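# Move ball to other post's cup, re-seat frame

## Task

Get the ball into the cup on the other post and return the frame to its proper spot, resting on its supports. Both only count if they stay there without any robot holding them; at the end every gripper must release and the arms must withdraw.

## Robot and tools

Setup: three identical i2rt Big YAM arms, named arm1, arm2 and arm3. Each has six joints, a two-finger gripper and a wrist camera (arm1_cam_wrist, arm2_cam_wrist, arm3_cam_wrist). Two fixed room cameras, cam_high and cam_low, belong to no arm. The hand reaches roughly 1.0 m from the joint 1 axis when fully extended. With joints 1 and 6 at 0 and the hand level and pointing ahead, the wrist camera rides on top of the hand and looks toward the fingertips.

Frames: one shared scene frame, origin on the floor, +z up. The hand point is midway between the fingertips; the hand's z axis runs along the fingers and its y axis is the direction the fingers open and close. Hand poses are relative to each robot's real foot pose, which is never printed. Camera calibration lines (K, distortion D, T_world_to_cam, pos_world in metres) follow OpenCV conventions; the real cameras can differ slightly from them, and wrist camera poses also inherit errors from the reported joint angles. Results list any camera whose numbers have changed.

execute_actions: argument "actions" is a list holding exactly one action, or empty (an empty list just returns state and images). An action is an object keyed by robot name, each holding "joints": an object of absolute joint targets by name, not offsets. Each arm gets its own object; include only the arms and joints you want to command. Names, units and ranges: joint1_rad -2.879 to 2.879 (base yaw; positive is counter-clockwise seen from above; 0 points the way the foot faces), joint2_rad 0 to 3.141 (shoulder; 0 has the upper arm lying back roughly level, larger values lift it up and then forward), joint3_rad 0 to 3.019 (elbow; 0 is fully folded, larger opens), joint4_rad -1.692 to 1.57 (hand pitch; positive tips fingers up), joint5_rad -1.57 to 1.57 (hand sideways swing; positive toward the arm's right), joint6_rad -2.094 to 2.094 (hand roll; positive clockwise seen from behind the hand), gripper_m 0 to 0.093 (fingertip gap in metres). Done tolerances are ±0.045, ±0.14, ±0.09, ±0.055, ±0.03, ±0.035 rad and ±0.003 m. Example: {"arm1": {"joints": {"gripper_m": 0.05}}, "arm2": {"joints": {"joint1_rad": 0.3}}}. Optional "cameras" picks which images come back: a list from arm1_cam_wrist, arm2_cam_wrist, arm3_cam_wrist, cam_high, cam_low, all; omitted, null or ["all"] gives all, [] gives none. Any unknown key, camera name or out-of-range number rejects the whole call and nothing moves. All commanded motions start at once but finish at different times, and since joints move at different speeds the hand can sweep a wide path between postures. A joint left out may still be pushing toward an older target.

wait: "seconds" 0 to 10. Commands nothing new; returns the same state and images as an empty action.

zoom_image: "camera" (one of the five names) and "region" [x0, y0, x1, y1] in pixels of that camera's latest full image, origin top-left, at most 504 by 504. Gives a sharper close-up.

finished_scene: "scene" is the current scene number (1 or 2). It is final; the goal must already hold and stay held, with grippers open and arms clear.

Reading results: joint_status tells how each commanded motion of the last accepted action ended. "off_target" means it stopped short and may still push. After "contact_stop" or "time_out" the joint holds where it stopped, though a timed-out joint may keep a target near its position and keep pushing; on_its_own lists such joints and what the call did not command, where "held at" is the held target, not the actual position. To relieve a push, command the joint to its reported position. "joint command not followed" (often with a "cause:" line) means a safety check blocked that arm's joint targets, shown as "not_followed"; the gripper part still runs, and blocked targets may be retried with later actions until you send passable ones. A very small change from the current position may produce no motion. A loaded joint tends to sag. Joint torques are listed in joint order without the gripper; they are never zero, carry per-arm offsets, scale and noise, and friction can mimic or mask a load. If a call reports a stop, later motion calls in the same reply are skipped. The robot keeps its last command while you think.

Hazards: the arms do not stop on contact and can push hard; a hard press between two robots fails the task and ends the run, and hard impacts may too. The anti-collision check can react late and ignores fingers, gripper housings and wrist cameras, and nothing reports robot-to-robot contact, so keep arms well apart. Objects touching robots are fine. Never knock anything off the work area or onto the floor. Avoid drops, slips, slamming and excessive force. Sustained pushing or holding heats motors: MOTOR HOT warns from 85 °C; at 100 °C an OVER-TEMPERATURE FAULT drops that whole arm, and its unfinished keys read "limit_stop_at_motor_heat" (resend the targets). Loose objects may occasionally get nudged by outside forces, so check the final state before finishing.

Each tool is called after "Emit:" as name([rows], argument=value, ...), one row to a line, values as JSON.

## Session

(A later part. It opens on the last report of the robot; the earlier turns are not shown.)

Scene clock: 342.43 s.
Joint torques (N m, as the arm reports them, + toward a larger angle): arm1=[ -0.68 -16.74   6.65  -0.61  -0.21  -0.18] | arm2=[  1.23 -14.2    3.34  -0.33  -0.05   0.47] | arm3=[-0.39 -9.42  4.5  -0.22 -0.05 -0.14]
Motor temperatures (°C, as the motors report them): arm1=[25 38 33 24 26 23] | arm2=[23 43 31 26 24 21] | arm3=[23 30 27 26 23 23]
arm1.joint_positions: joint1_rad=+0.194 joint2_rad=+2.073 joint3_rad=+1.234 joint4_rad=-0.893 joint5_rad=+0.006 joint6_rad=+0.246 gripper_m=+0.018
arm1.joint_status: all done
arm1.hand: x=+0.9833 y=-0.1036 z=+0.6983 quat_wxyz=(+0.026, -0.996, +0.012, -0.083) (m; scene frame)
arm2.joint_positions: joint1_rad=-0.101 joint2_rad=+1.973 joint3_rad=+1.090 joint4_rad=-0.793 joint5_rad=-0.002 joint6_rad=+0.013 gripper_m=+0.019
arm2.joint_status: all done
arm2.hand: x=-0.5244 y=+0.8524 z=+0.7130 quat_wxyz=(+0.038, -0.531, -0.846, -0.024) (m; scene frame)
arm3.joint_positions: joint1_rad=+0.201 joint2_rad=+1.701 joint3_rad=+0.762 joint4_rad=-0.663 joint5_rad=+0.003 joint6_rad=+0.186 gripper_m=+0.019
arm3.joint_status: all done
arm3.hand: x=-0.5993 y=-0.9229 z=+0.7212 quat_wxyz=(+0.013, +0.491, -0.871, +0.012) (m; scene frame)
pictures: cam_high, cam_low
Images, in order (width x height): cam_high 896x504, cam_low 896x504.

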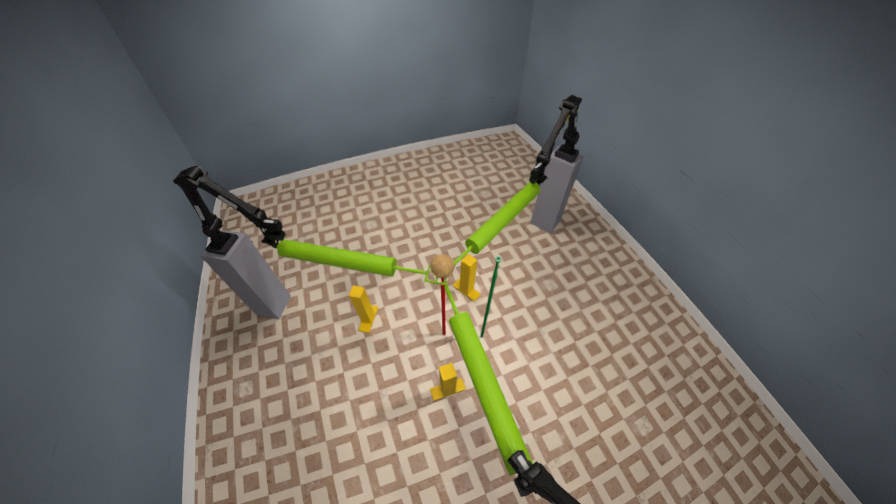

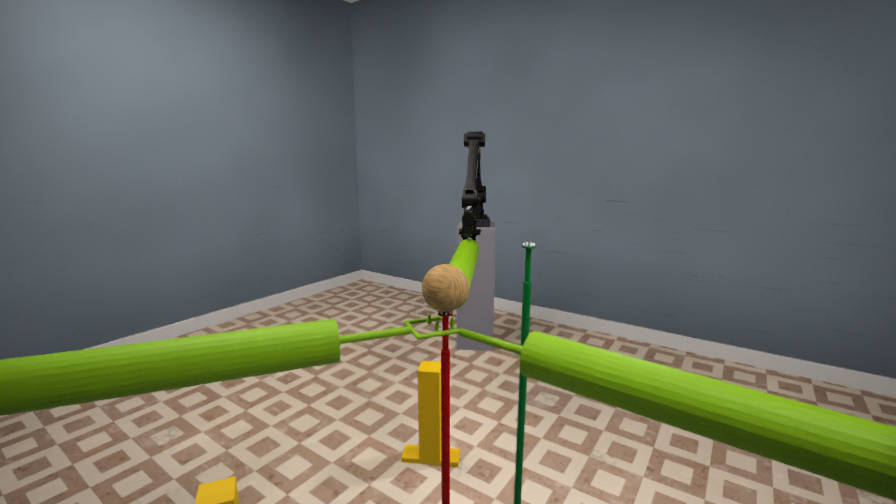

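Emit:
execute_actions([
  {"arm1":{"joints":{"joint2_rad":1.94,"joint3_rad":1.26,"joint4_rad":-1.04}},"arm2":{"joints":{"joint1_rad":-0.06,"joint2_rad":1.83,"joint3_rad":1.13,"joint4_rad":-0.94}},"arm3":{"joints":{"joint2_rad":1.55,"joint3_rad":0.84,"joint4_rad":-0.87}}},
], cameras=["cam_high","cam_low"])

Emit:
zoom_image(camera="cam_low", region=[380,220,520,340])

Scene clock: 351.77 s.
Joint torques (N m, as the arm reports them, + toward a larger angle): arm1=[ -0.5  -17.19   7.86  -0.91   0.04  -0.23] | arm2=[  1.92 -16.87   7.08  -0.82  -0.27   0.22] | arm3=[  0.   -10.86   8.21  -1.15  -0.02  -0.14]
Motor temperatures (°C, as the motors report them): arm1=[25 37 32 23 26 23] | arm2=[23 40 29 25 23 21] | arm3=[23 29 27 26 23 23]
arm1.joint_positions: joint1_rad=+0.193 joint2_rad=+1.969 joint3_rad=+1.235 joint4_rad=-1.014 joint5_rad=+0.000 joint6_rad=+0.246 gripper_m=+0.018
arm1.joint_status: all done
arm1.hand: x=+0.9903 y=-0.1030 z=+0.7511 quat_wxyz=(+0.025, -0.995, +0.012, -0.091) (m; scene frame)
arm2.joint_positions: joint1_rad=-0.066 joint2_rad=+1.860 joint3_rad=+1.106 joint4_rad=-0.921 joint5_rad=+0.004 joint6_rad=+0.036 gripper_m=+0.019
arm2.joint_status: all done
arm2.hand: x=-0.5126 y=+0.8611 z=+0.7684 quat_wxyz=(+0.040, -0.527, -0.849, -0.019) (m; scene frame)
arm3.joint_positions: joint1_rad=+0.200 joint2_rad=+1.565 joint3_rad=+0.817 joint4_rad=-0.828 joint5_rad=+0.003 joint6_rad=+0.187 gripper_m=+0.019
arm3.joint_status: all done
arm3.hand: x=-0.5954 y=-0.9130 z=+0.7821 quat_wxyz=(+0.003, +0.490, -0.871, +0.003) (m; scene frame)
pictures: cam_high, cam_low
Images, in order (width x height): cam_high 896x504, cam_low 896x504.

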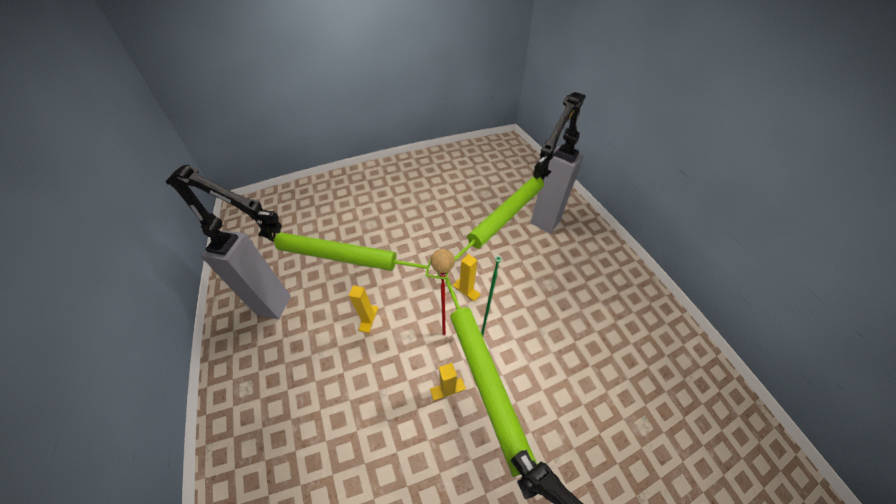

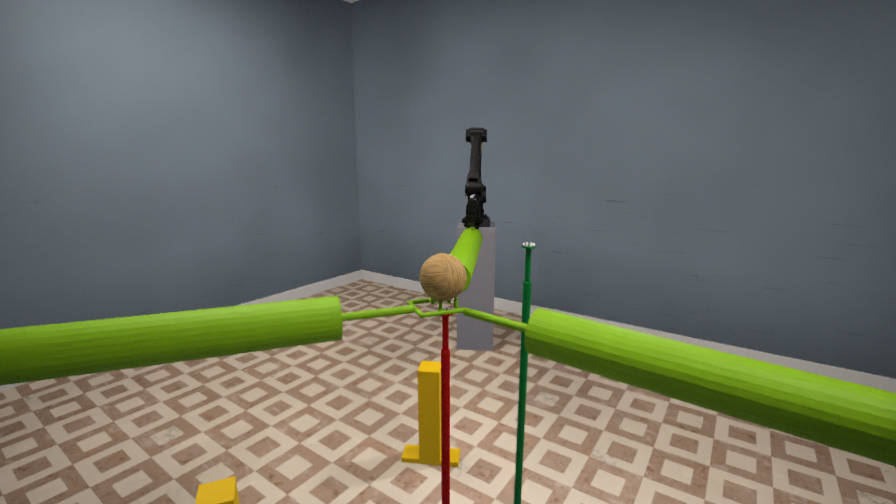

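Region (380, 220, 520, 340) of cam_low's 896x504 image, scaled by 3.600, with more detail than that image has; it fills the top 432 rows of this view, and the rest is white.

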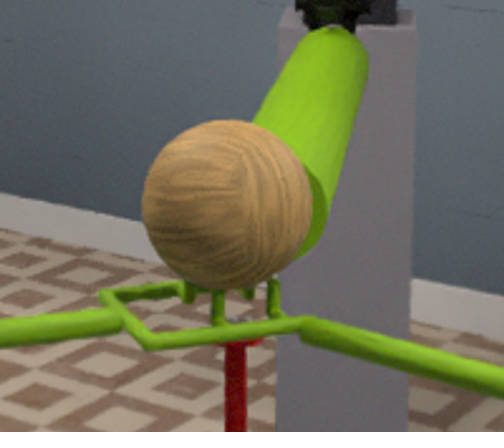

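Emit:
execute_actions([
  {"arm1":{"joints":{"joint2_rad":1.84,"joint3_rad":1.365,"joint4_rad":-1.24}},"arm2":{"joints":{"joint2_rad":1.72,"joint3_rad":1.245,"joint4_rad":-1.175}},"arm3":{"joints":{"joint2_rad":1.43,"joint3_rad":0.97,"joint4_rad":-1.095}}},
], cameras=["cam_low"])

Emit:
execute_actions([
  {"arm1":{"joints":{"joint2_rad":1.725,"joint3_rad":1.48,"joint4_rad":-1.445}},"arm2":{"joints":{"joint2_rad":1.605,"joint3_rad":1.368,"joint4_rad":-1.405}},"arm3":{"joints":{"joint2_rad":1.315,"joint3_rad":1.105,"joint4_rad":-1.34}}},
], cameras=["cam_high","cam_low"])

Scene clock: 374.97 s.
Joint torques (N m, as the arm reports them, + toward a larger angle): arm1=[ -1.16 -17.22  11.4   -0.81   0.03  -0.22] | arm2=[  1.63 -15.95  10.    -1.09  -0.23   0.22] | arm3=[  0.   -10.6   11.05  -0.73   0.09  -0.16]
Motor temperatures (°C, as the motors report them): arm1=[25 36 33 23 25 23] | arm2=[23 39 31 25 23 21] | arm3=[23 28 30 26 23 23]
arm1.joint_positions: joint1_rad=+0.193 joint2_rad=+1.868 joint3_rad=+1.309 joint4_rad=-1.221 joint5_rad=+0.000 joint6_rad=+0.246 gripper_m=+0.018
arm1.joint_status: all done
arm1.hand: x=+0.9906 y=-0.1035 z=+0.8253 quat_wxyz=(+0.029, -0.994, +0.012, -0.107) (m; scene frame)
arm2.joint_positions: joint1_rad=-0.066 joint2_rad=+1.744 joint3_rad=+1.192 joint4_rad=-1.149 joint5_rad=+0.003 joint6_rad=+0.037 gripper_m=+0.019
arm2.joint_status: all done
arm2.hand: x=-0.5130 y=+0.8626 z=+0.8479 quat_wxyz=(+0.051, -0.527, -0.848, -0.026) (m; scene frame)
arm3.joint_positions: joint1_rad=+0.200 joint2_rad=+1.449 joint3_rad=+0.922 joint4_rad=-1.065 joint5_rad=+0.000 joint6_rad=+0.187 gripper_m=+0.019
arm3.joint_status: all done
arm3.hand: x=-0.5949 y=-0.9108 z=+0.8549 quat_wxyz=(+0.010, +0.490, -0.871, +0.007) (m; scene frame)
pictures: cam_low
Images, in order (width x height): cam_low 896x504.

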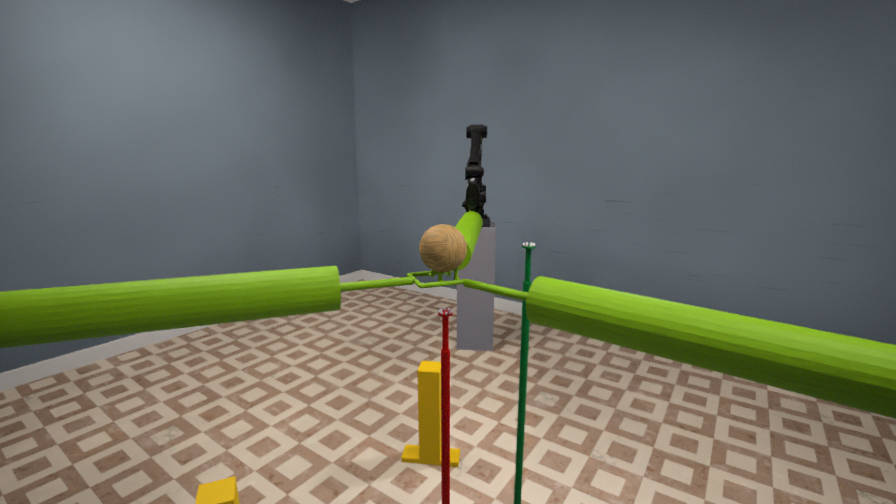

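Scene clock: 376.10 s.
Joint torques (N m, as the arm reports them, + toward a larger angle): arm1=[ -1.29 -16.61  12.69  -0.22   0.08  -0.22] | arm2=[  1.83 -15.15  10.52  -1.13  -0.4    0.22] | arm3=[-0.13 -9.72 11.48 -1.11  0.16 -0.16]
Motor temperatures (°C, as the motors report them): arm1=[25 36 33 23 25 23] | arm2=[23 39 32 25 23 21] | arm3=[23 28 30 26 23 23]
arm1.joint_positions: joint1_rad=+0.193 joint2_rad=+1.756 joint3_rad=+1.419 joint4_rad=-1.434 joint5_rad=-0.001 joint6_rad=+0.247 gripper_m=+0.018
arm1.joint_status: all done
arm1.hand: x=+0.9902 y=-0.1040 z=+0.9187 quat_wxyz=(+0.027, -0.994, +0.013, -0.103) (m; scene frame)
arm2.joint_positions: joint1_rad=-0.068 joint2_rad=+1.629 joint3_rad=+1.318 joint4_rad=-1.376 joint5_rad=+0.007 joint6_rad=+0.037 gripper_m=+0.019
arm2.joint_status: all done
arm2.hand: x=-0.5152 y=+0.8640 z=+0.9438 quat_wxyz=(+0.046, -0.527, -0.848, -0.021) (m; scene frame)
arm3.joint_positions: joint1_rad=+0.201 joint2_rad=+1.332 joint3_rad=+1.064 joint4_rad=-1.297 joint5_rad=-0.002 joint6_rad=+0.187 gripper_m=+0.019
arm3.joint_status: all done
arm3.hand: x=-0.5952 y=-0.9106 z=+0.9457 quat_wxyz=(+0.001, +0.491, -0.871, -0.002) (m; scene frame)
pictures: cam_high, cam_low
Images, in order (width x height): cam_high 896x504, cam_low 896x504.

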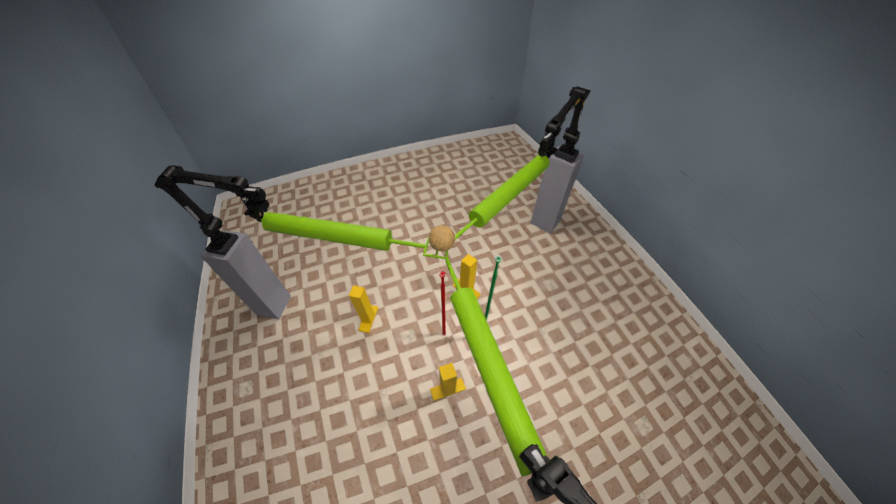

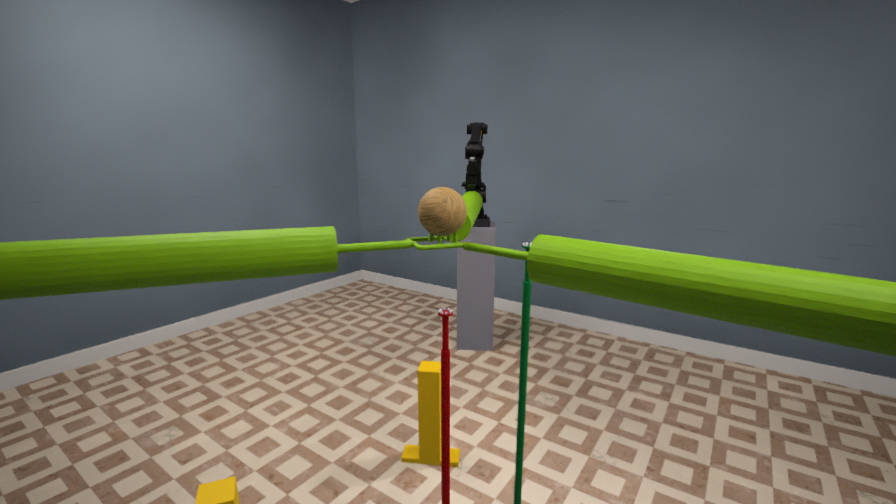

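Emit:
execute_actions([
  {"arm1":{"joints":{"joint1_rad":-0.03,"joint2_rad":1.64,"joint3_rad":1.35,"joint4_rad":-1.48,"joint6_rad":0.03}},"arm2":{"joints":{"joint1_rad":0.16,"joint2_rad":1.53,"joint3_rad":1.27,"joint4_rad":-1.43,"joint6_rad":0.255}},"arm3":{"joints":{"joint1_rad":0.17,"joint2_rad":1.52,"joint3_rad":1.35,"joint4_rad":-1.36,"joint6_rad":0.16}}},
], cameras=["cam_high","cam_low"])

Scene clock: 404.10 s.
Joint torques (N m, as the arm reports them, + toward a larger angle): arm1=[ -4.5  -13.09  10.22  -0.03   0.49   0.01] | arm2=[  4.77 -16.3    9.03   0.22  -1.14   0.29] | arm3=[ -0.53 -13.46  11.45  -1.36   0.29  -0.1 ]
Motor temperatures (°C, as the motors report them): arm1=[25 36 39 23 25 23] | arm2=[23 39 37 25 23 21] | arm3=[23 27 34 26 23 23]
arm1.joint_positions: joint1_rad=+0.009 joint2_rad=+1.639 joint3_rad=+1.317 joint4_rad=-1.484 joint5_rad=-0.011 joint6_rad=+0.049 gripper_m=+0.018
arm1.joint_status: all done
arm1.hand: x=+1.0282 y=-0.0185 z=+0.9405 quat_wxyz=(+0.004, -0.992, +0.007, -0.123) (m; scene frame)
arm2.joint_positions: joint1_rad=+0.120 joint2_rad=+1.580 joint3_rad=+1.238 joint4_rad=-1.445 joint5_rad=+0.027 joint6_rad=+0.226 gripper_m=+0.019
arm2.joint_status: all done
arm2.hand: x=-0.4772 y=+0.9440 z=+0.9397 quat_wxyz=(+0.100, -0.525, -0.845, -0.018) (m; scene frame)
arm3.joint_positions: joint1_rad=+0.177 joint2_rad=+1.547 joint3_rad=+1.313 joint4_rad=-1.313 joint5_rad=-0.005 joint6_rad=+0.173 gripper_m=+0.019
arm3.joint_status: all done
arm3.hand: x=-0.5541 y=-0.8298 z=+0.9540 quat_wxyz=(-0.006, +0.486, -0.874, -0.009) (m; scene frame)
pictures: cam_high, cam_low
Images, in order (width x height): cam_high 896x504, cam_low 896x504.

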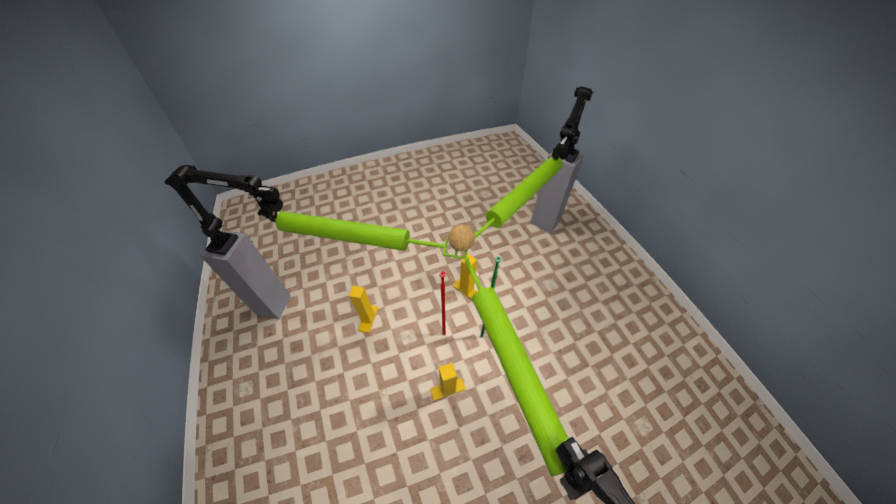

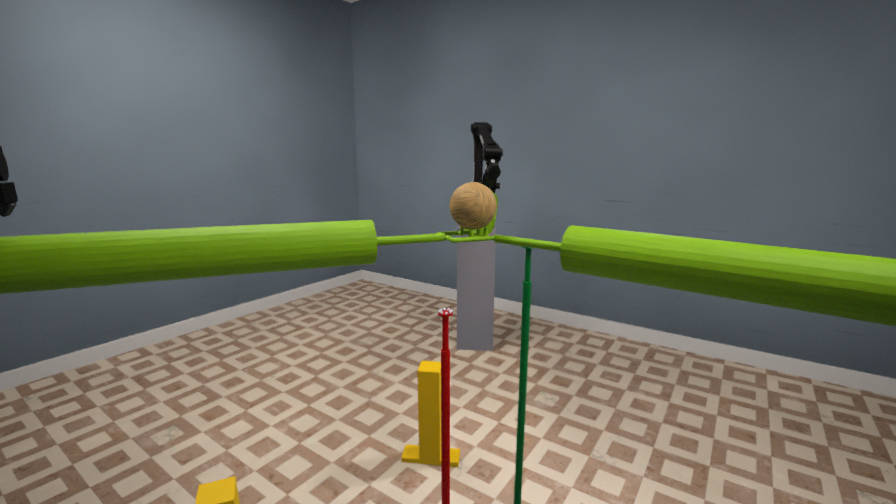

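Emit:
execute_actions([
  {"arm1":{"joints":{"joint1_rad":-0.245,"joint2_rad":1.53,"joint3_rad":1.37,"joint4_rad":-1.55,"joint6_rad":-0.17}},"arm2":{"joints":{"joint1_rad":0.375,"joint2_rad":1.41,"joint3_rad":1.31,"joint4_rad":-1.52,"joint6_rad":0.46}},"arm3":{"joints":{"joint1_rad":0.15,"joint2_rad":1.72,"joint3_rad":1.64,"joint4_rad":-1.44,"joint6_rad":0.15}}},
], cameras=["cam_high","cam_low"])

Scene clock: 413.97 s.
Joint torques (N m, as the arm reports them, + toward a larger angle): arm1=[ -3.48 -11.81  12.13   1.71   0.78   0.  ] | arm2=[  4.27 -11.67  12.13   1.24  -1.23   0.24] | arm3=[ -1.62 -17.04  11.04  -2.16   0.25  -0.12]
Motor temperatures (°C, as the motors report them): arm1=[25 35 38 23 25 23] | arm2=[23 39 37 25 24 21] | arm3=[23 28 35 26 23 23]
arm1.joint_positions: joint1_rad=-0.217 joint2_rad=+1.538 joint3_rad=+1.317 joint4_rad=-1.596 joint5_rad=-0.020 joint6_rad=-0.150 gripper_m=+0.018
arm1.joint_status: all done
arm1.hand: x=+1.0641 y=+0.0685 z=+0.9874 quat_wxyz=(-0.026, -0.992, +0.021, -0.124) (m; scene frame)
arm2.joint_positions: joint1_rad=+0.338 joint2_rad=+1.423 joint3_rad=+1.238 joint4_rad=-1.560 joint5_rad=+0.029 joint6_rad=+0.436 gripper_m=+0.019
arm2.joint_status: all done
arm2.hand: x=-0.4426 y=+1.0272 z=+1.0011 quat_wxyz=(+0.082, -0.523, -0.848, +0.009) (m; scene frame)
arm3.joint_positions: joint1_rad=+0.168 joint2_rad=+1.750 joint3_rad=+1.609 joint4_rad=-1.367 joint5_rad=-0.004 joint6_rad=+0.163 gripper_m=+0.019
arm3.joint_status: joint4_rad time_out (moved -0.054 of -0.127); the others done
arm3.on_its_own: joint4_rad reads -1.367 and still pushes toward -1.440 since a time_out
arm3.hand: x=-0.5151 y=-0.7469 z=+0.9693 quat_wxyz=(-0.021, +0.487, -0.873, -0.020) (m; scene frame)
pictures: cam_high, cam_low
Images, in order (width x height): cam_high 896x504, cam_low 896x504.

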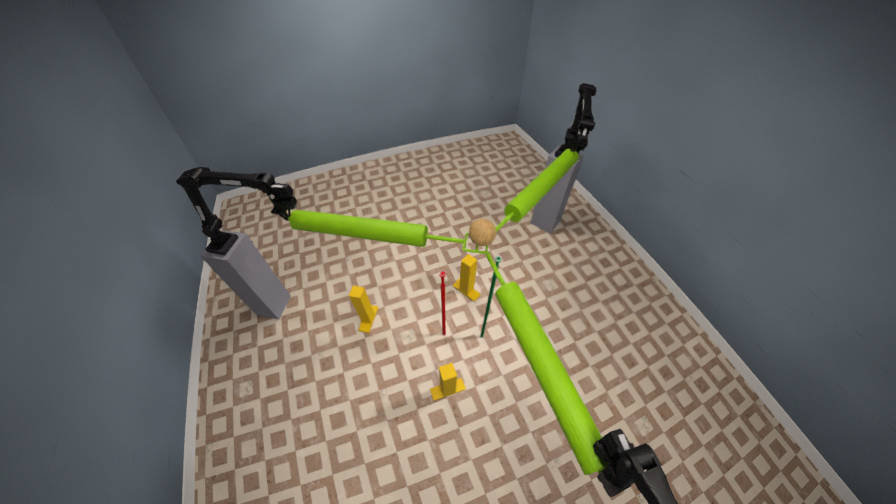

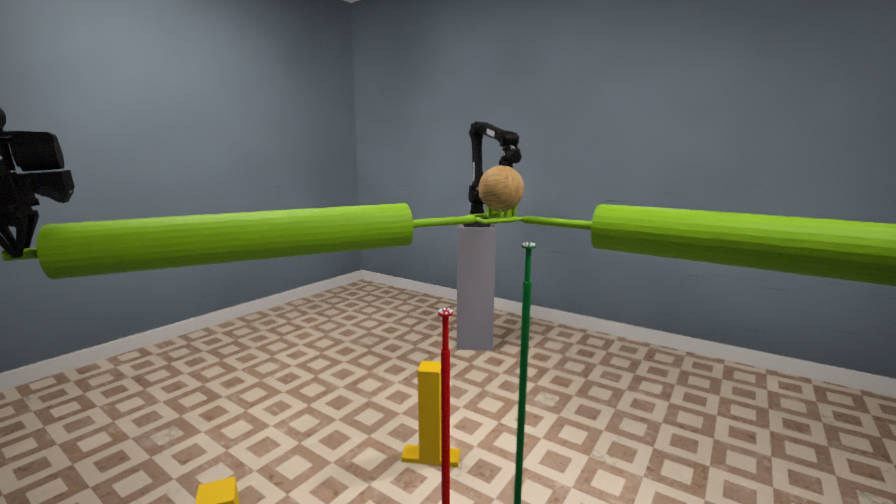

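Emit:
execute_actions([
  {"arm1":{"joints":{"joint1_rad":-0.43,"joint2_rad":1.42,"joint3_rad":1.2,"joint4_rad":-1.5,"joint6_rad":-0.36}},"arm2":{"joints":{"joint1_rad":0.585,"joint2_rad":1.42,"joint3_rad":1.25,"joint4_rad":-1.49,"joint6_rad":0.66}},"arm3":{"joints":{"joint1_rad":0.13,"joint2_rad":1.93,"joint3_rad":1.87,"joint4_rad":-1.45,"joint6_rad":0.14}}},
], cameras=["cam_high","cam_low"])

Emit:
zoom_image(camera="cam_high", region=[440,190,580,300])

Emit:
zoom_image(camera="cam_low", region=[460,150,600,270])

Scene clock: 429.83 s.
Joint torques (N m, as the arm reports them, + toward a larger angle): arm1=[ -2.43 -12.61   9.87   0.54   0.37   0.05] | arm2=[  3.84 -11.05   8.63   0.55  -0.94   0.18] | arm3=[ -0.16 -20.39  10.5   -2.24   0.07   0.06]
Motor temperatures (°C, as the motors report them): arm1=[25 34 39 23 26 23] | arm2=[23 38 40 25 24 21] | arm3=[23 30 35 26 23 23]
arm1.joint_positions: joint1_rad=-0.414 joint2_rad=+1.456 joint3_rad=+1.174 joint4_rad=-1.515 joint5_rad=-0.010 joint6_rad=-0.346 gripper_m=+0.018
arm1.joint_status: all done
arm1.hand: x=+1.1162 y=+0.1316 z=+0.9678 quat_wxyz=(-0.040, -0.993, +0.021, -0.109) (m; scene frame)
arm2.joint_positions: joint1_rad=+0.553 joint2_rad=+1.423 joint3_rad=+1.231 joint4_rad=-1.510 joint5_rad=+0.022 joint6_rad=+0.642 gripper_m=+0.019
arm2.joint_status: all done
arm2.hand: x=-0.3904 y=+1.0896 z=+0.9960 quat_wxyz=(+0.058, -0.520, -0.852, +0.022) (m; scene frame)
arm3.joint_positions: joint1_rad=+0.132 joint2_rad=+1.965 joint3_rad=+1.846 joint4_rad=-1.373 joint5_rad=+0.000 joint6_rad=+0.136 gripper_m=+0.019
arm3.joint_status: joint4_rad time_out (moved -0.007 of -0.083); the others done
arm3.on_its_own: joint4_rad reads -1.373 and still pushes toward -1.450 since a time_out
arm3.hand: x=-0.4633 y=-0.6834 z=+0.9405 quat_wxyz=(-0.030, +0.482, -0.875, -0.023) (m; scene frame)
pictures: cam_high, cam_low
Images, in order (width x height): cam_high 896x504, cam_low 896x504.

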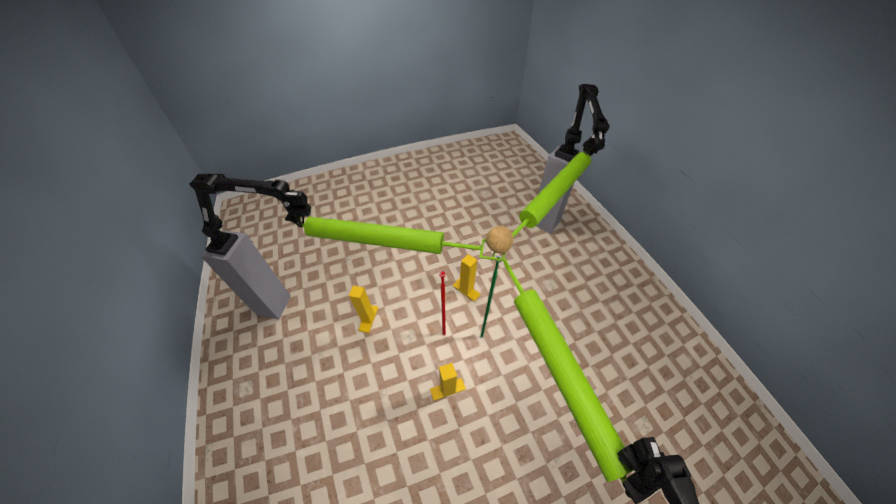

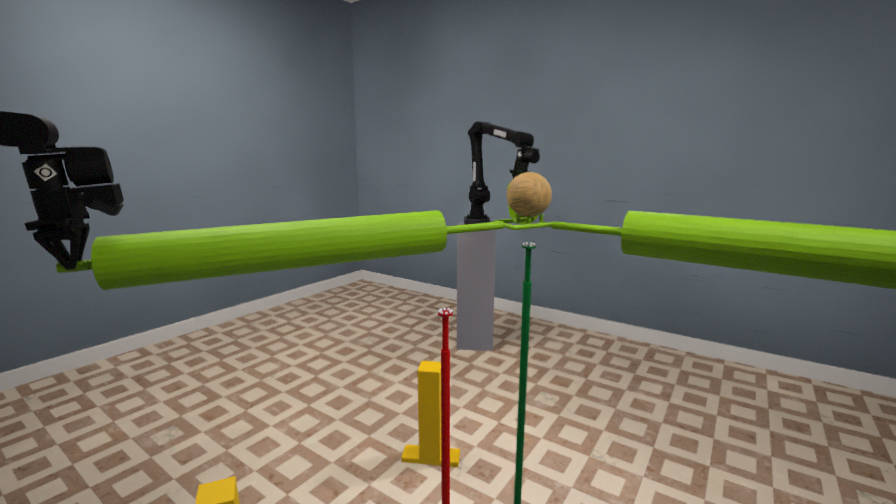

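Region (440, 190, 580, 300) of cam_high's 896x504 image, scaled by 3.600, with more detail than that image has; it fills the top 396 rows of this view, and the rest is white.

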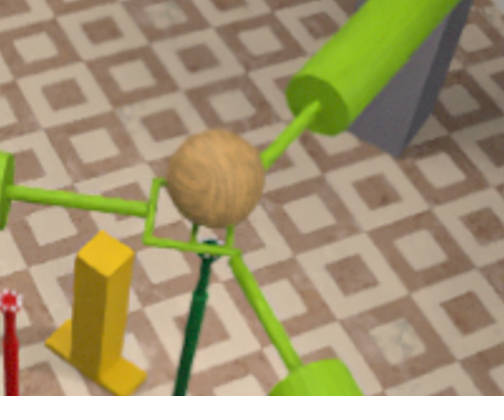

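Region (460, 150, 600, 270) of cam_low's 896x504 image, scaled by 3.600, with more detail than that image has; it fills the top 432 rows of this view, and the rest is white.

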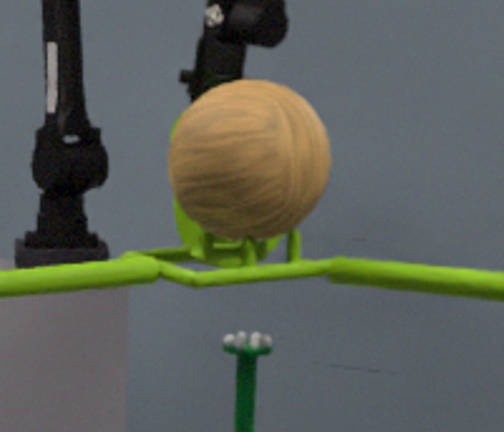

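Emit:
execute_actions([
  {"arm1":{"joints":{"joint2_rad":1.52,"joint3_rad":1.07,"joint4_rad":-1.36}},"arm2":{"joints":{"joint2_rad":1.48,"joint3_rad":1.11,"joint4_rad":-1.35}},"arm3":{"joints":{"joint2_rad":1.975,"joint3_rad":1.78,"joint4_rad":-1.31}}},
], cameras=["cam_high","cam_low"])

Emit:
zoom_image(camera="cam_low", region=[460,150,600,270])

Emit:
zoom_image(camera="cam_high", region=[440,190,580,300])

Scene clock: 450.60 s.
Joint torques (N m, as the arm reports them, + toward a larger angle): arm1=[ -2.55 -13.14   7.74  -1.34   0.4    0.11] | arm2=[  3.68 -12.73   7.13  -0.47  -0.8    0.15] | arm3=[ -0.08 -20.16   9.1   -0.56   0.14   0.1 ]
Motor temperatures (°C, as the motors report them): arm1=[25 34 37 23 25 23] | arm2=[23 37 37 25 24 21] | arm3=[23 32 35 26 22 23]
arm1.joint_positions: joint1_rad=-0.414 joint2_rad=+1.557 joint3_rad=+1.063 joint4_rad=-1.328 joint5_rad=-0.011 joint6_rad=-0.352 gripper_m=+0.018
arm1.joint_status: all done
arm1.hand: x=+1.1151 y=+0.1330 z=+0.8902 quat_wxyz=(-0.045, -0.992, +0.018, -0.120) (m; scene frame)
arm2.joint_positions: joint1_rad=+0.553 joint2_rad=+1.501 joint3_rad=+1.105 joint4_rad=-1.344 joint5_rad=+0.019 joint6_rad=+0.644 gripper_m=+0.019
arm2.joint_status: all done
arm2.hand: x=-0.3913 y=+1.0898 z=+0.9210 quat_wxyz=(+0.077, -0.520, -0.850, +0.022) (m; scene frame)
arm3.joint_positions: joint1_rad=+0.132 joint2_rad=+2.002 joint3_rad=+1.773 joint4_rad=-1.281 joint5_rad=-0.002 joint6_rad=+0.136 gripper_m=+0.019
arm3.joint_status: all done
arm3.hand: x=-0.4641 y=-0.6831 z=+0.8908 quat_wxyz=(-0.022, +0.483, -0.875, -0.018) (m; scene frame)
pictures: cam_high, cam_low
Images, in order (width x height): cam_high 896x504, cam_low 896x504.

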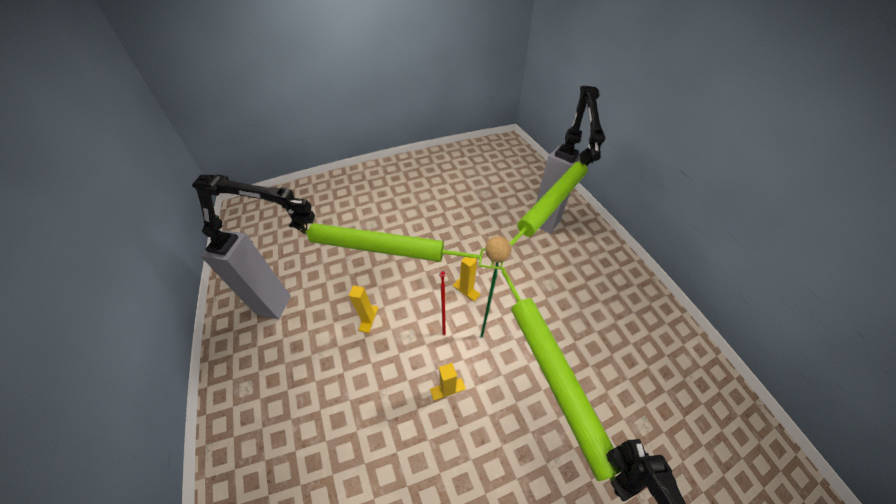

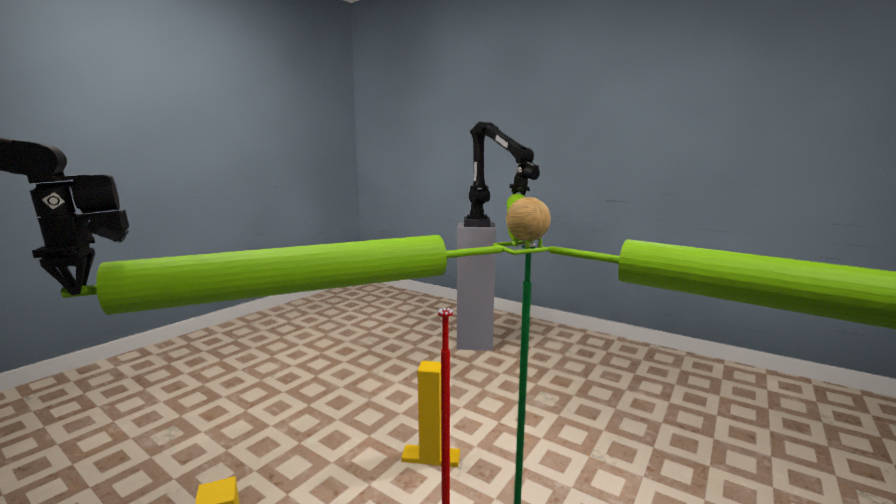

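Region (460, 150, 600, 270) of cam_low's 896x504 image, scaled by 3.600, with more detail than that image has; it fills the top 432 rows of this view, and the rest is white.

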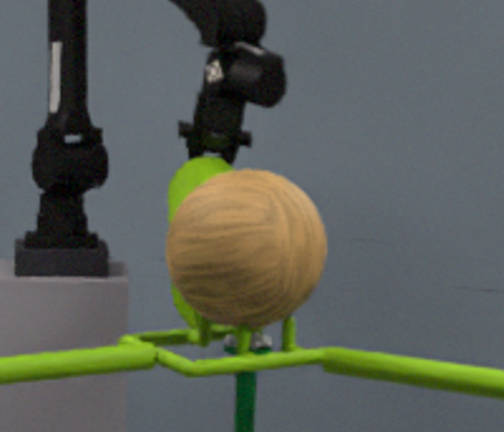

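Region (440, 190, 580, 300) of cam_high's 896x504 image, scaled by 3.600, with more detail than that image has; it fills the top 396 rows of this view, and the rest is white.

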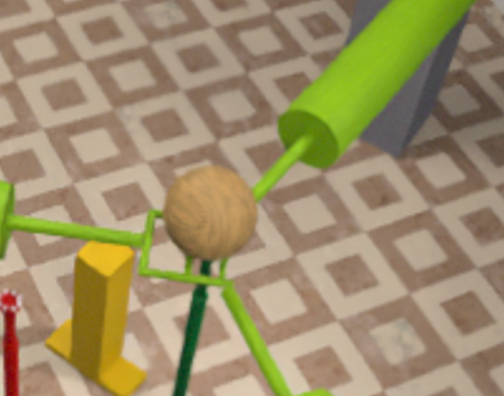

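Emit:
execute_actions([
  {"arm1":{"joints":{"joint2_rad":1.6,"joint3_rad":0.985,"joint4_rad":-1.21}},"arm2":{"joints":{"joint2_rad":1.55,"joint3_rad":1.0,"joint4_rad":-1.21}},"arm3":{"joints":{"joint2_rad":2.02,"joint3_rad":1.69,"joint4_rad":-1.2}}},
], cameras=["cam_high","cam_low"])

Emit:
zoom_image(camera="cam_low", region=[460,170,600,290])

Scene clock: 456.10 s.
Joint torques (N m, as the arm reports them, + toward a larger angle): arm1=[ -2.45 -12.68   5.57  -1.14   0.33   0.12] | arm2=[  3.67 -11.74   5.02  -0.83  -0.96   0.15] | arm3=[ -0.28 -18.33   7.86  -0.44   0.08   0.08]
Motor temperatures (°C, as the motors report them): arm1=[25 34 36 23 25 23] | arm2=[23 37 36 25 24 21] | arm3=[23 32 35 26 22 23]
arm1.joint_positions: joint1_rad=-0.414 joint2_rad=+1.625 joint3_rad=+0.996 joint4_rad=-1.182 joint5_rad=-0.009 joint6_rad=-0.352 gripper_m=+0.018
arm1.joint_status: all done
arm1.hand: x=+1.1153 y=+0.1339 z=+0.8407 quat_wxyz=(-0.043, -0.992, +0.018, -0.116) (m; scene frame)
arm2.joint_positions: joint1_rad=+0.555 joint2_rad=+1.552 joint3_rad=+1.019 joint4_rad=-1.193 joint5_rad=+0.022 joint6_rad=+0.645 gripper_m=+0.019
arm2.joint_status: all done
arm2.hand: x=-0.3914 y=+1.0896 z=+0.8709 quat_wxyz=(+0.070, -0.520, -0.851, +0.023) (m; scene frame)
arm3.joint_positions: joint1_rad=+0.132 joint2_rad=+2.029 joint3_rad=+1.697 joint4_rad=-1.170 joint5_rad=+0.000 joint6_rad=+0.135 gripper_m=+0.019
arm3.joint_status: all done
arm3.hand: x=-0.4643 y=-0.6840 z=+0.8474 quat_wxyz=(-0.025, +0.483, -0.875, -0.020) (m; scene frame)
pictures: cam_high, cam_low
Images, in order (width x height): cam_high 896x504, cam_low 896x504.

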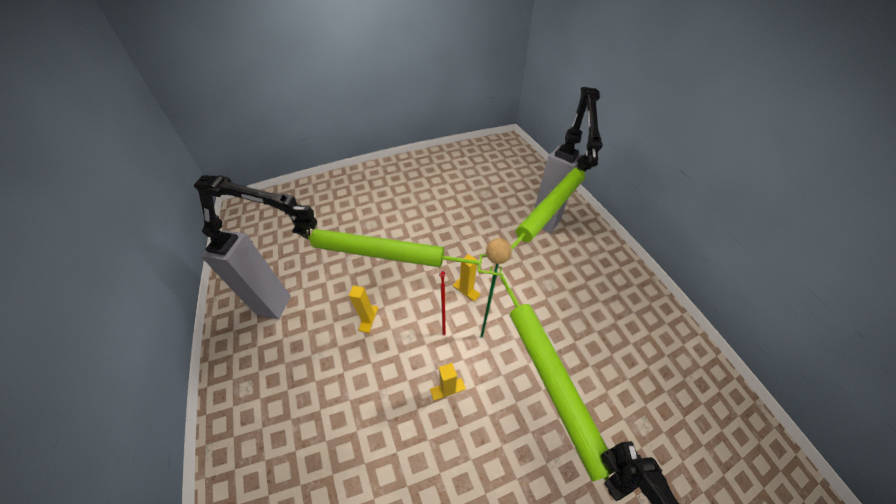

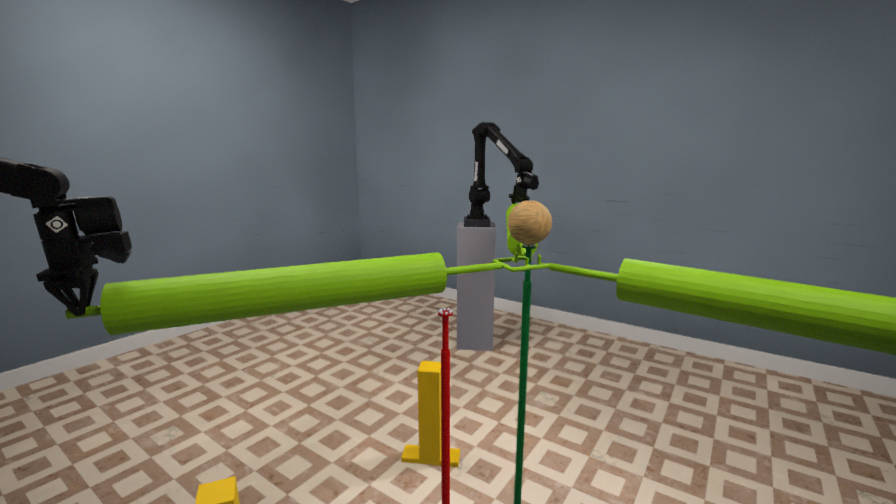

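Region (460, 170, 600, 290) of cam_low's 896x504 image, scaled by 3.600, with more detail than that image has; it fills the top 432 rows of this view, and the rest is white.

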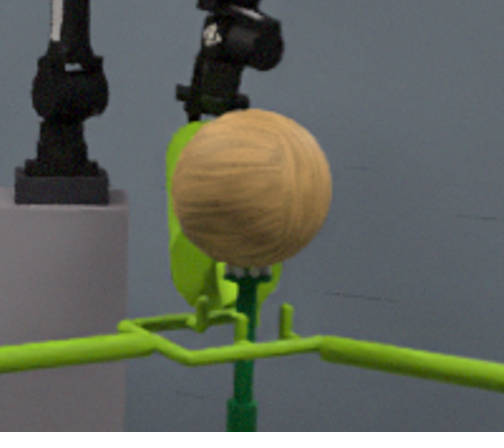

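Emit:
execute_actions([
  {"arm1":{"joints":{"joint1_rad":-0.19,"joint2_rad":1.71,"joint3_rad":1.11,"joint4_rad":-1.195,"joint6_rad":-0.14}},"arm2":{"joints":{"joint1_rad":0.325,"joint2_rad":1.63,"joint3_rad":1.09,"joint4_rad":-1.178,"joint6_rad":0.43}},"arm3":{"joints":{"joint1_rad":0.155,"joint2_rad":1.83,"joint3_rad":1.40,"joint4_rad":-1.135,"joint6_rad":0.152}}},
], cameras=["cam_high","cam_low"])

Scene clock: 473.13 s.
Joint torques (N m, as the arm reports them, + toward a larger angle): arm1=[ -1.99 -12.84   9.52  -0.99   0.93   0.12] | arm2=[  2.78 -12.79  10.18  -0.2   -0.84   0.06] | arm3=[ -0.05 -18.39   7.96  -0.52   0.07   0.06]
Motor temperatures (°C, as the motors report them): arm1=[25 33 34 23 25 23] | arm2=[23 37 33 25 24 21] | arm3=[23 32 33 26 22 23]
arm1.joint_positions: joint1_rad=-0.183 joint2_rad=+1.718 joint3_rad=+1.072 joint4_rad=-1.172 joint5_rad=-0.024 joint6_rad=-0.133 gripper_m=+0.018
arm1.joint_status: all done
arm1.hand: x=+1.0644 y=+0.0559 z=+0.8247 quat_wxyz=(-0.025, -0.992, +0.012, -0.126) (m; scene frame)
arm2.joint_positions: joint1_rad=+0.304 joint2_rad=+1.640 joint3_rad=+1.028 joint4_rad=-1.181 joint5_rad=+0.019 joint6_rad=+0.421 gripper_m=+0.019
arm2.joint_status: all done
arm2.hand: x=-0.4424 y=+1.0113 z=+0.8428 quat_wxyz=(+0.105, -0.530, -0.842, -0.002) (m; scene frame)
arm3.joint_positions: joint1_rad=+0.158 joint2_rad=+1.872 joint3_rad=+1.398 joint4_rad=-1.110 joint5_rad=+0.000 joint6_rad=+0.150 gripper_m=+0.019
arm3.joint_status: all done
arm3.hand: x=-0.5151 y=-0.7628 z=+0.8291 quat_wxyz=(+0.007, +0.488, -0.873, +0.005) (m; scene frame)
pictures: cam_high, cam_low
Images, in order (width x height): cam_high 896x504, cam_low 896x504.

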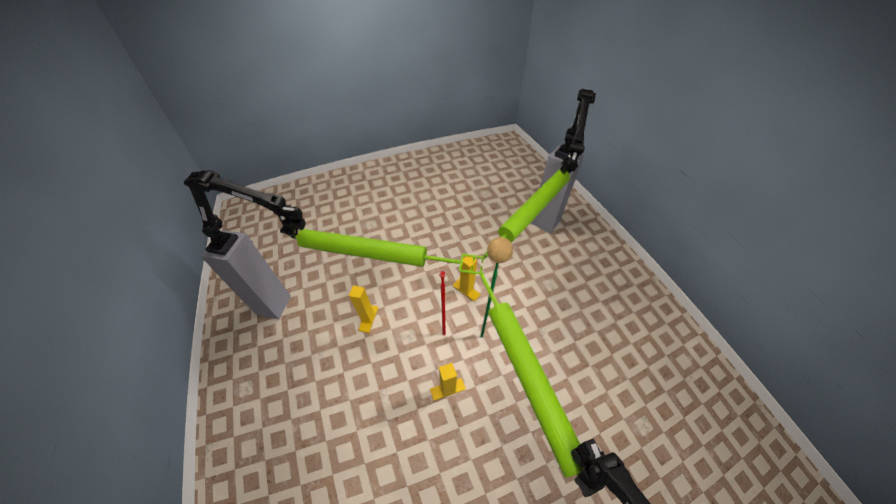

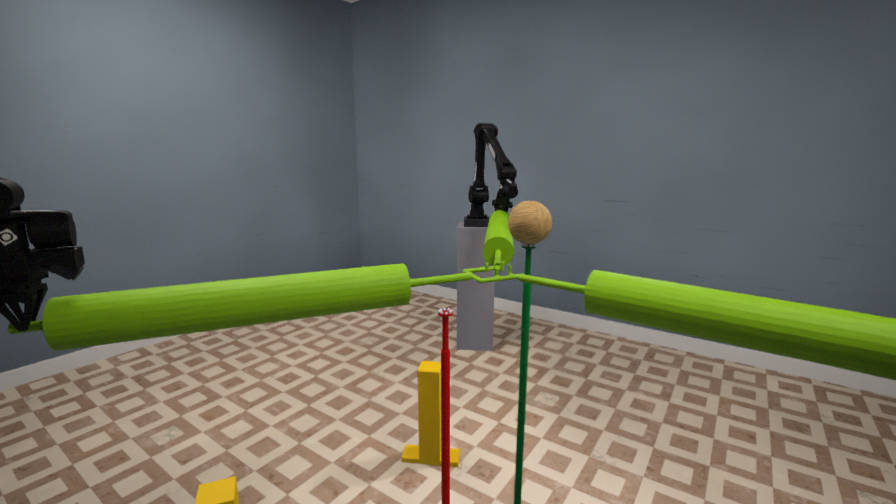

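Emit:
execute_actions([
  {"arm1":{"joints":{"joint1_rad":0.03,"joint2_rad":1.74,"joint3_rad":1.27,"joint4_rad":-1.27,"joint6_rad":0.07}},"arm2":{"joints":{"joint1_rad":0.095,"joint2_rad":1.64,"joint3_rad":1.19,"joint4_rad":-1.24,"joint6_rad":0.22}},"arm3":{"joints":{"joint1_rad":0.18,"joint2_rad":1.6,"joint3_rad":1.19,"joint4_rad":-1.16,"joint6_rad":0.17}}},
], cameras=["cam_low"])

Emit:
execute_actions([
  {"arm1":{"joints":{"joint1_rad":0.22,"joint2_rad":1.81,"joint3_rad":1.39,"joint4_rad":-1.33,"joint6_rad":0.26}},"arm2":{"joints":{"joint1_rad":-0.09,"joint2_rad":1.687,"joint3_rad":1.28,"joint4_rad":-1.26,"joint6_rad":0.03}},"arm3":{"joints":{"joint1_rad":0.2,"joint2_rad":1.37,"joint3_rad":0.98,"joint4_rad":-1.18,"joint6_rad":0.187}}},
], cameras=["cam_high","cam_low"])

Scene clock: 484.40 s.
Joint torques (N m, as the arm reports them, + toward a larger angle): arm1=[ -1.13 -14.33  11.28  -0.42   0.7    0.1 ] | arm2=[  2.12 -12.82  10.4   -0.19  -0.74   0.11] | arm3=[ -0.16 -13.35   9.34   0.08   0.2    0.01]
Motor temperatures (°C, as the motors report them): arm1=[25 33 36 23 26 23] | arm2=[23 37 37 25 24 21] | arm3=[23 33 33 26 22 23]
arm1.joint_positions: joint1_rad=+0.035 joint2_rad=+1.756 joint3_rad=+1.215 joint4_rad=-1.260 joint5_rad=-0.018 joint6_rad=+0.080 gripper_m=+0.018
arm1.joint_status: all done
arm1.hand: x=+1.0209 y=-0.0306 z=+0.8507 quat_wxyz=(+0.004, -0.993, +0.010, -0.121) (m; scene frame)
arm2.joint_positions: joint1_rad=+0.085 joint2_rad=+1.640 joint3_rad=+1.132 joint4_rad=-1.240 joint5_rad=+0.016 joint6_rad=+0.208 gripper_m=+0.019
arm2.joint_status: all done
arm2.hand: x=-0.4832 y=+0.9311 z=+0.8752 quat_wxyz=(+0.080, -0.534, -0.842, -0.019) (m; scene frame)
arm3.joint_positions: joint1_rad=+0.182 joint2_rad=+1.622 joint3_rad=+1.170 joint4_rad=-1.152 joint5_rad=-0.003 joint6_rad=+0.172 gripper_m=+0.019
arm3.joint_status: all done
arm3.hand: x=-0.5612 y=-0.8421 z=+0.8706 quat_wxyz=(+0.016, +0.489, -0.872, +0.010) (m; scene frame)
pictures: cam_low
Images, in order (width x height): cam_low 896x504.

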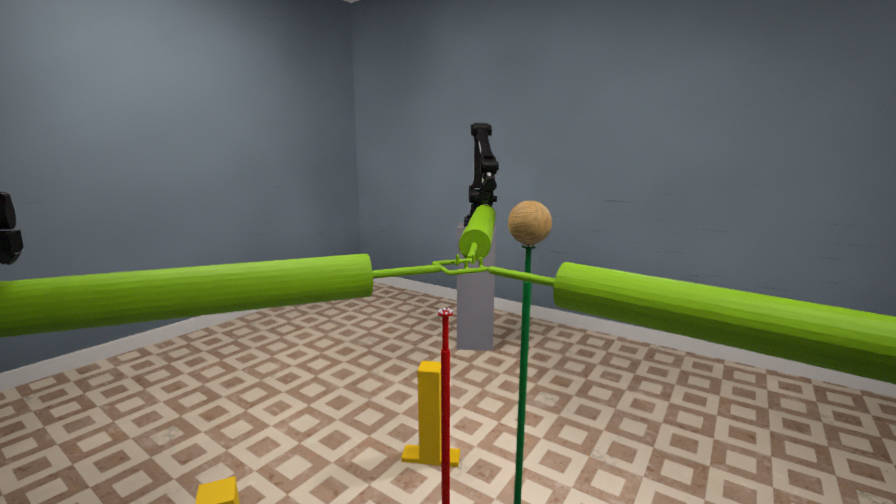

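Scene clock: 485.63 s.
Joint torques (N m, as the arm reports them, + toward a larger angle): arm1=[  0.17 -17.3    9.31  -1.15   0.16   0.16] | arm2=[  1.07 -14.46   8.62  -0.63  -0.34  -0.02] | arm3=[ 0.31 -9.65  9.67  0.11  0.23  0.  ]
Motor temperatures (°C, as the motors report them): arm1=[25 34 36 23 26 23] | arm2=[23 38 37 25 24 21] | arm3=[23 32 33 26 22 23]
arm1.joint_positions: joint1_rad=+0.206 joint2_rad=+1.836 joint3_rad=+1.362 joint4_rad=-1.302 joint5_rad=-0.004 joint6_rad=+0.263 gripper_m=+0.018
arm1.joint_status: all done
arm1.hand: x=+0.9859 y=-0.1117 z=+0.8586 quat_wxyz=(+0.028, -0.994, +0.014, -0.105) (m; scene frame)
arm2.joint_positions: joint1_rad=-0.086 joint2_rad=+1.693 joint3_rad=+1.253 joint4_rad=-1.246 joint5_rad=+0.006 joint6_rad=+0.030 gripper_m=+0.019
arm2.joint_status: all done
arm2.hand: x=-0.5190 y=+0.8542 z=+0.8917 quat_wxyz=(+0.044, -0.532, -0.845, -0.022) (m; scene frame)
arm3.joint_positions: joint1_rad=+0.199 joint2_rad=+1.388 joint3_rad=+0.957 joint4_rad=-1.172 joint5_rad=-0.004 joint6_rad=+0.189 gripper_m=+0.019
arm3.joint_status: all done
arm3.hand: x=-0.5986 y=-0.9196 z=+0.8879 quat_wxyz=(+0.016, +0.489, -0.872, +0.010) (m; scene frame)
pictures: cam_high, cam_low
Images, in order (width x height): cam_high 896x504, cam_low 896x504.

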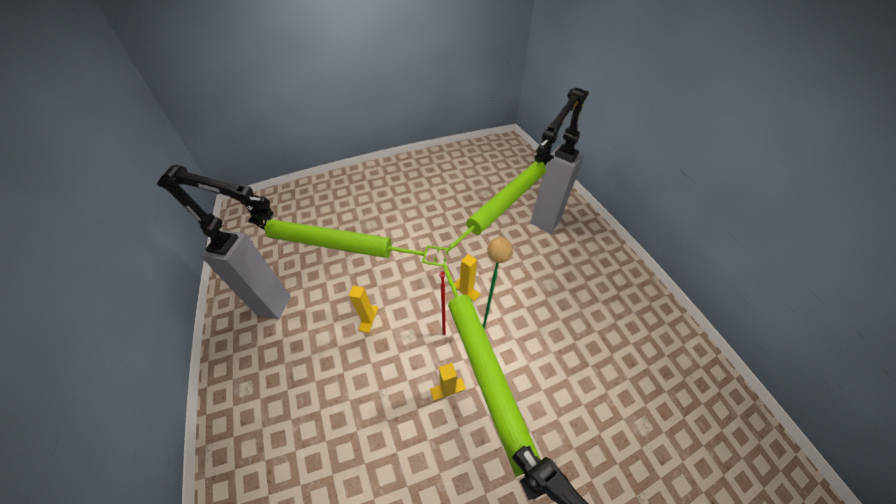

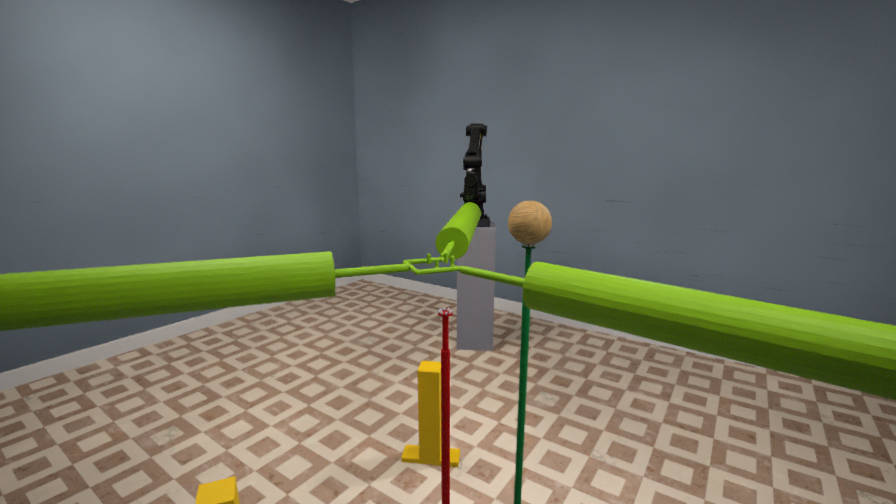

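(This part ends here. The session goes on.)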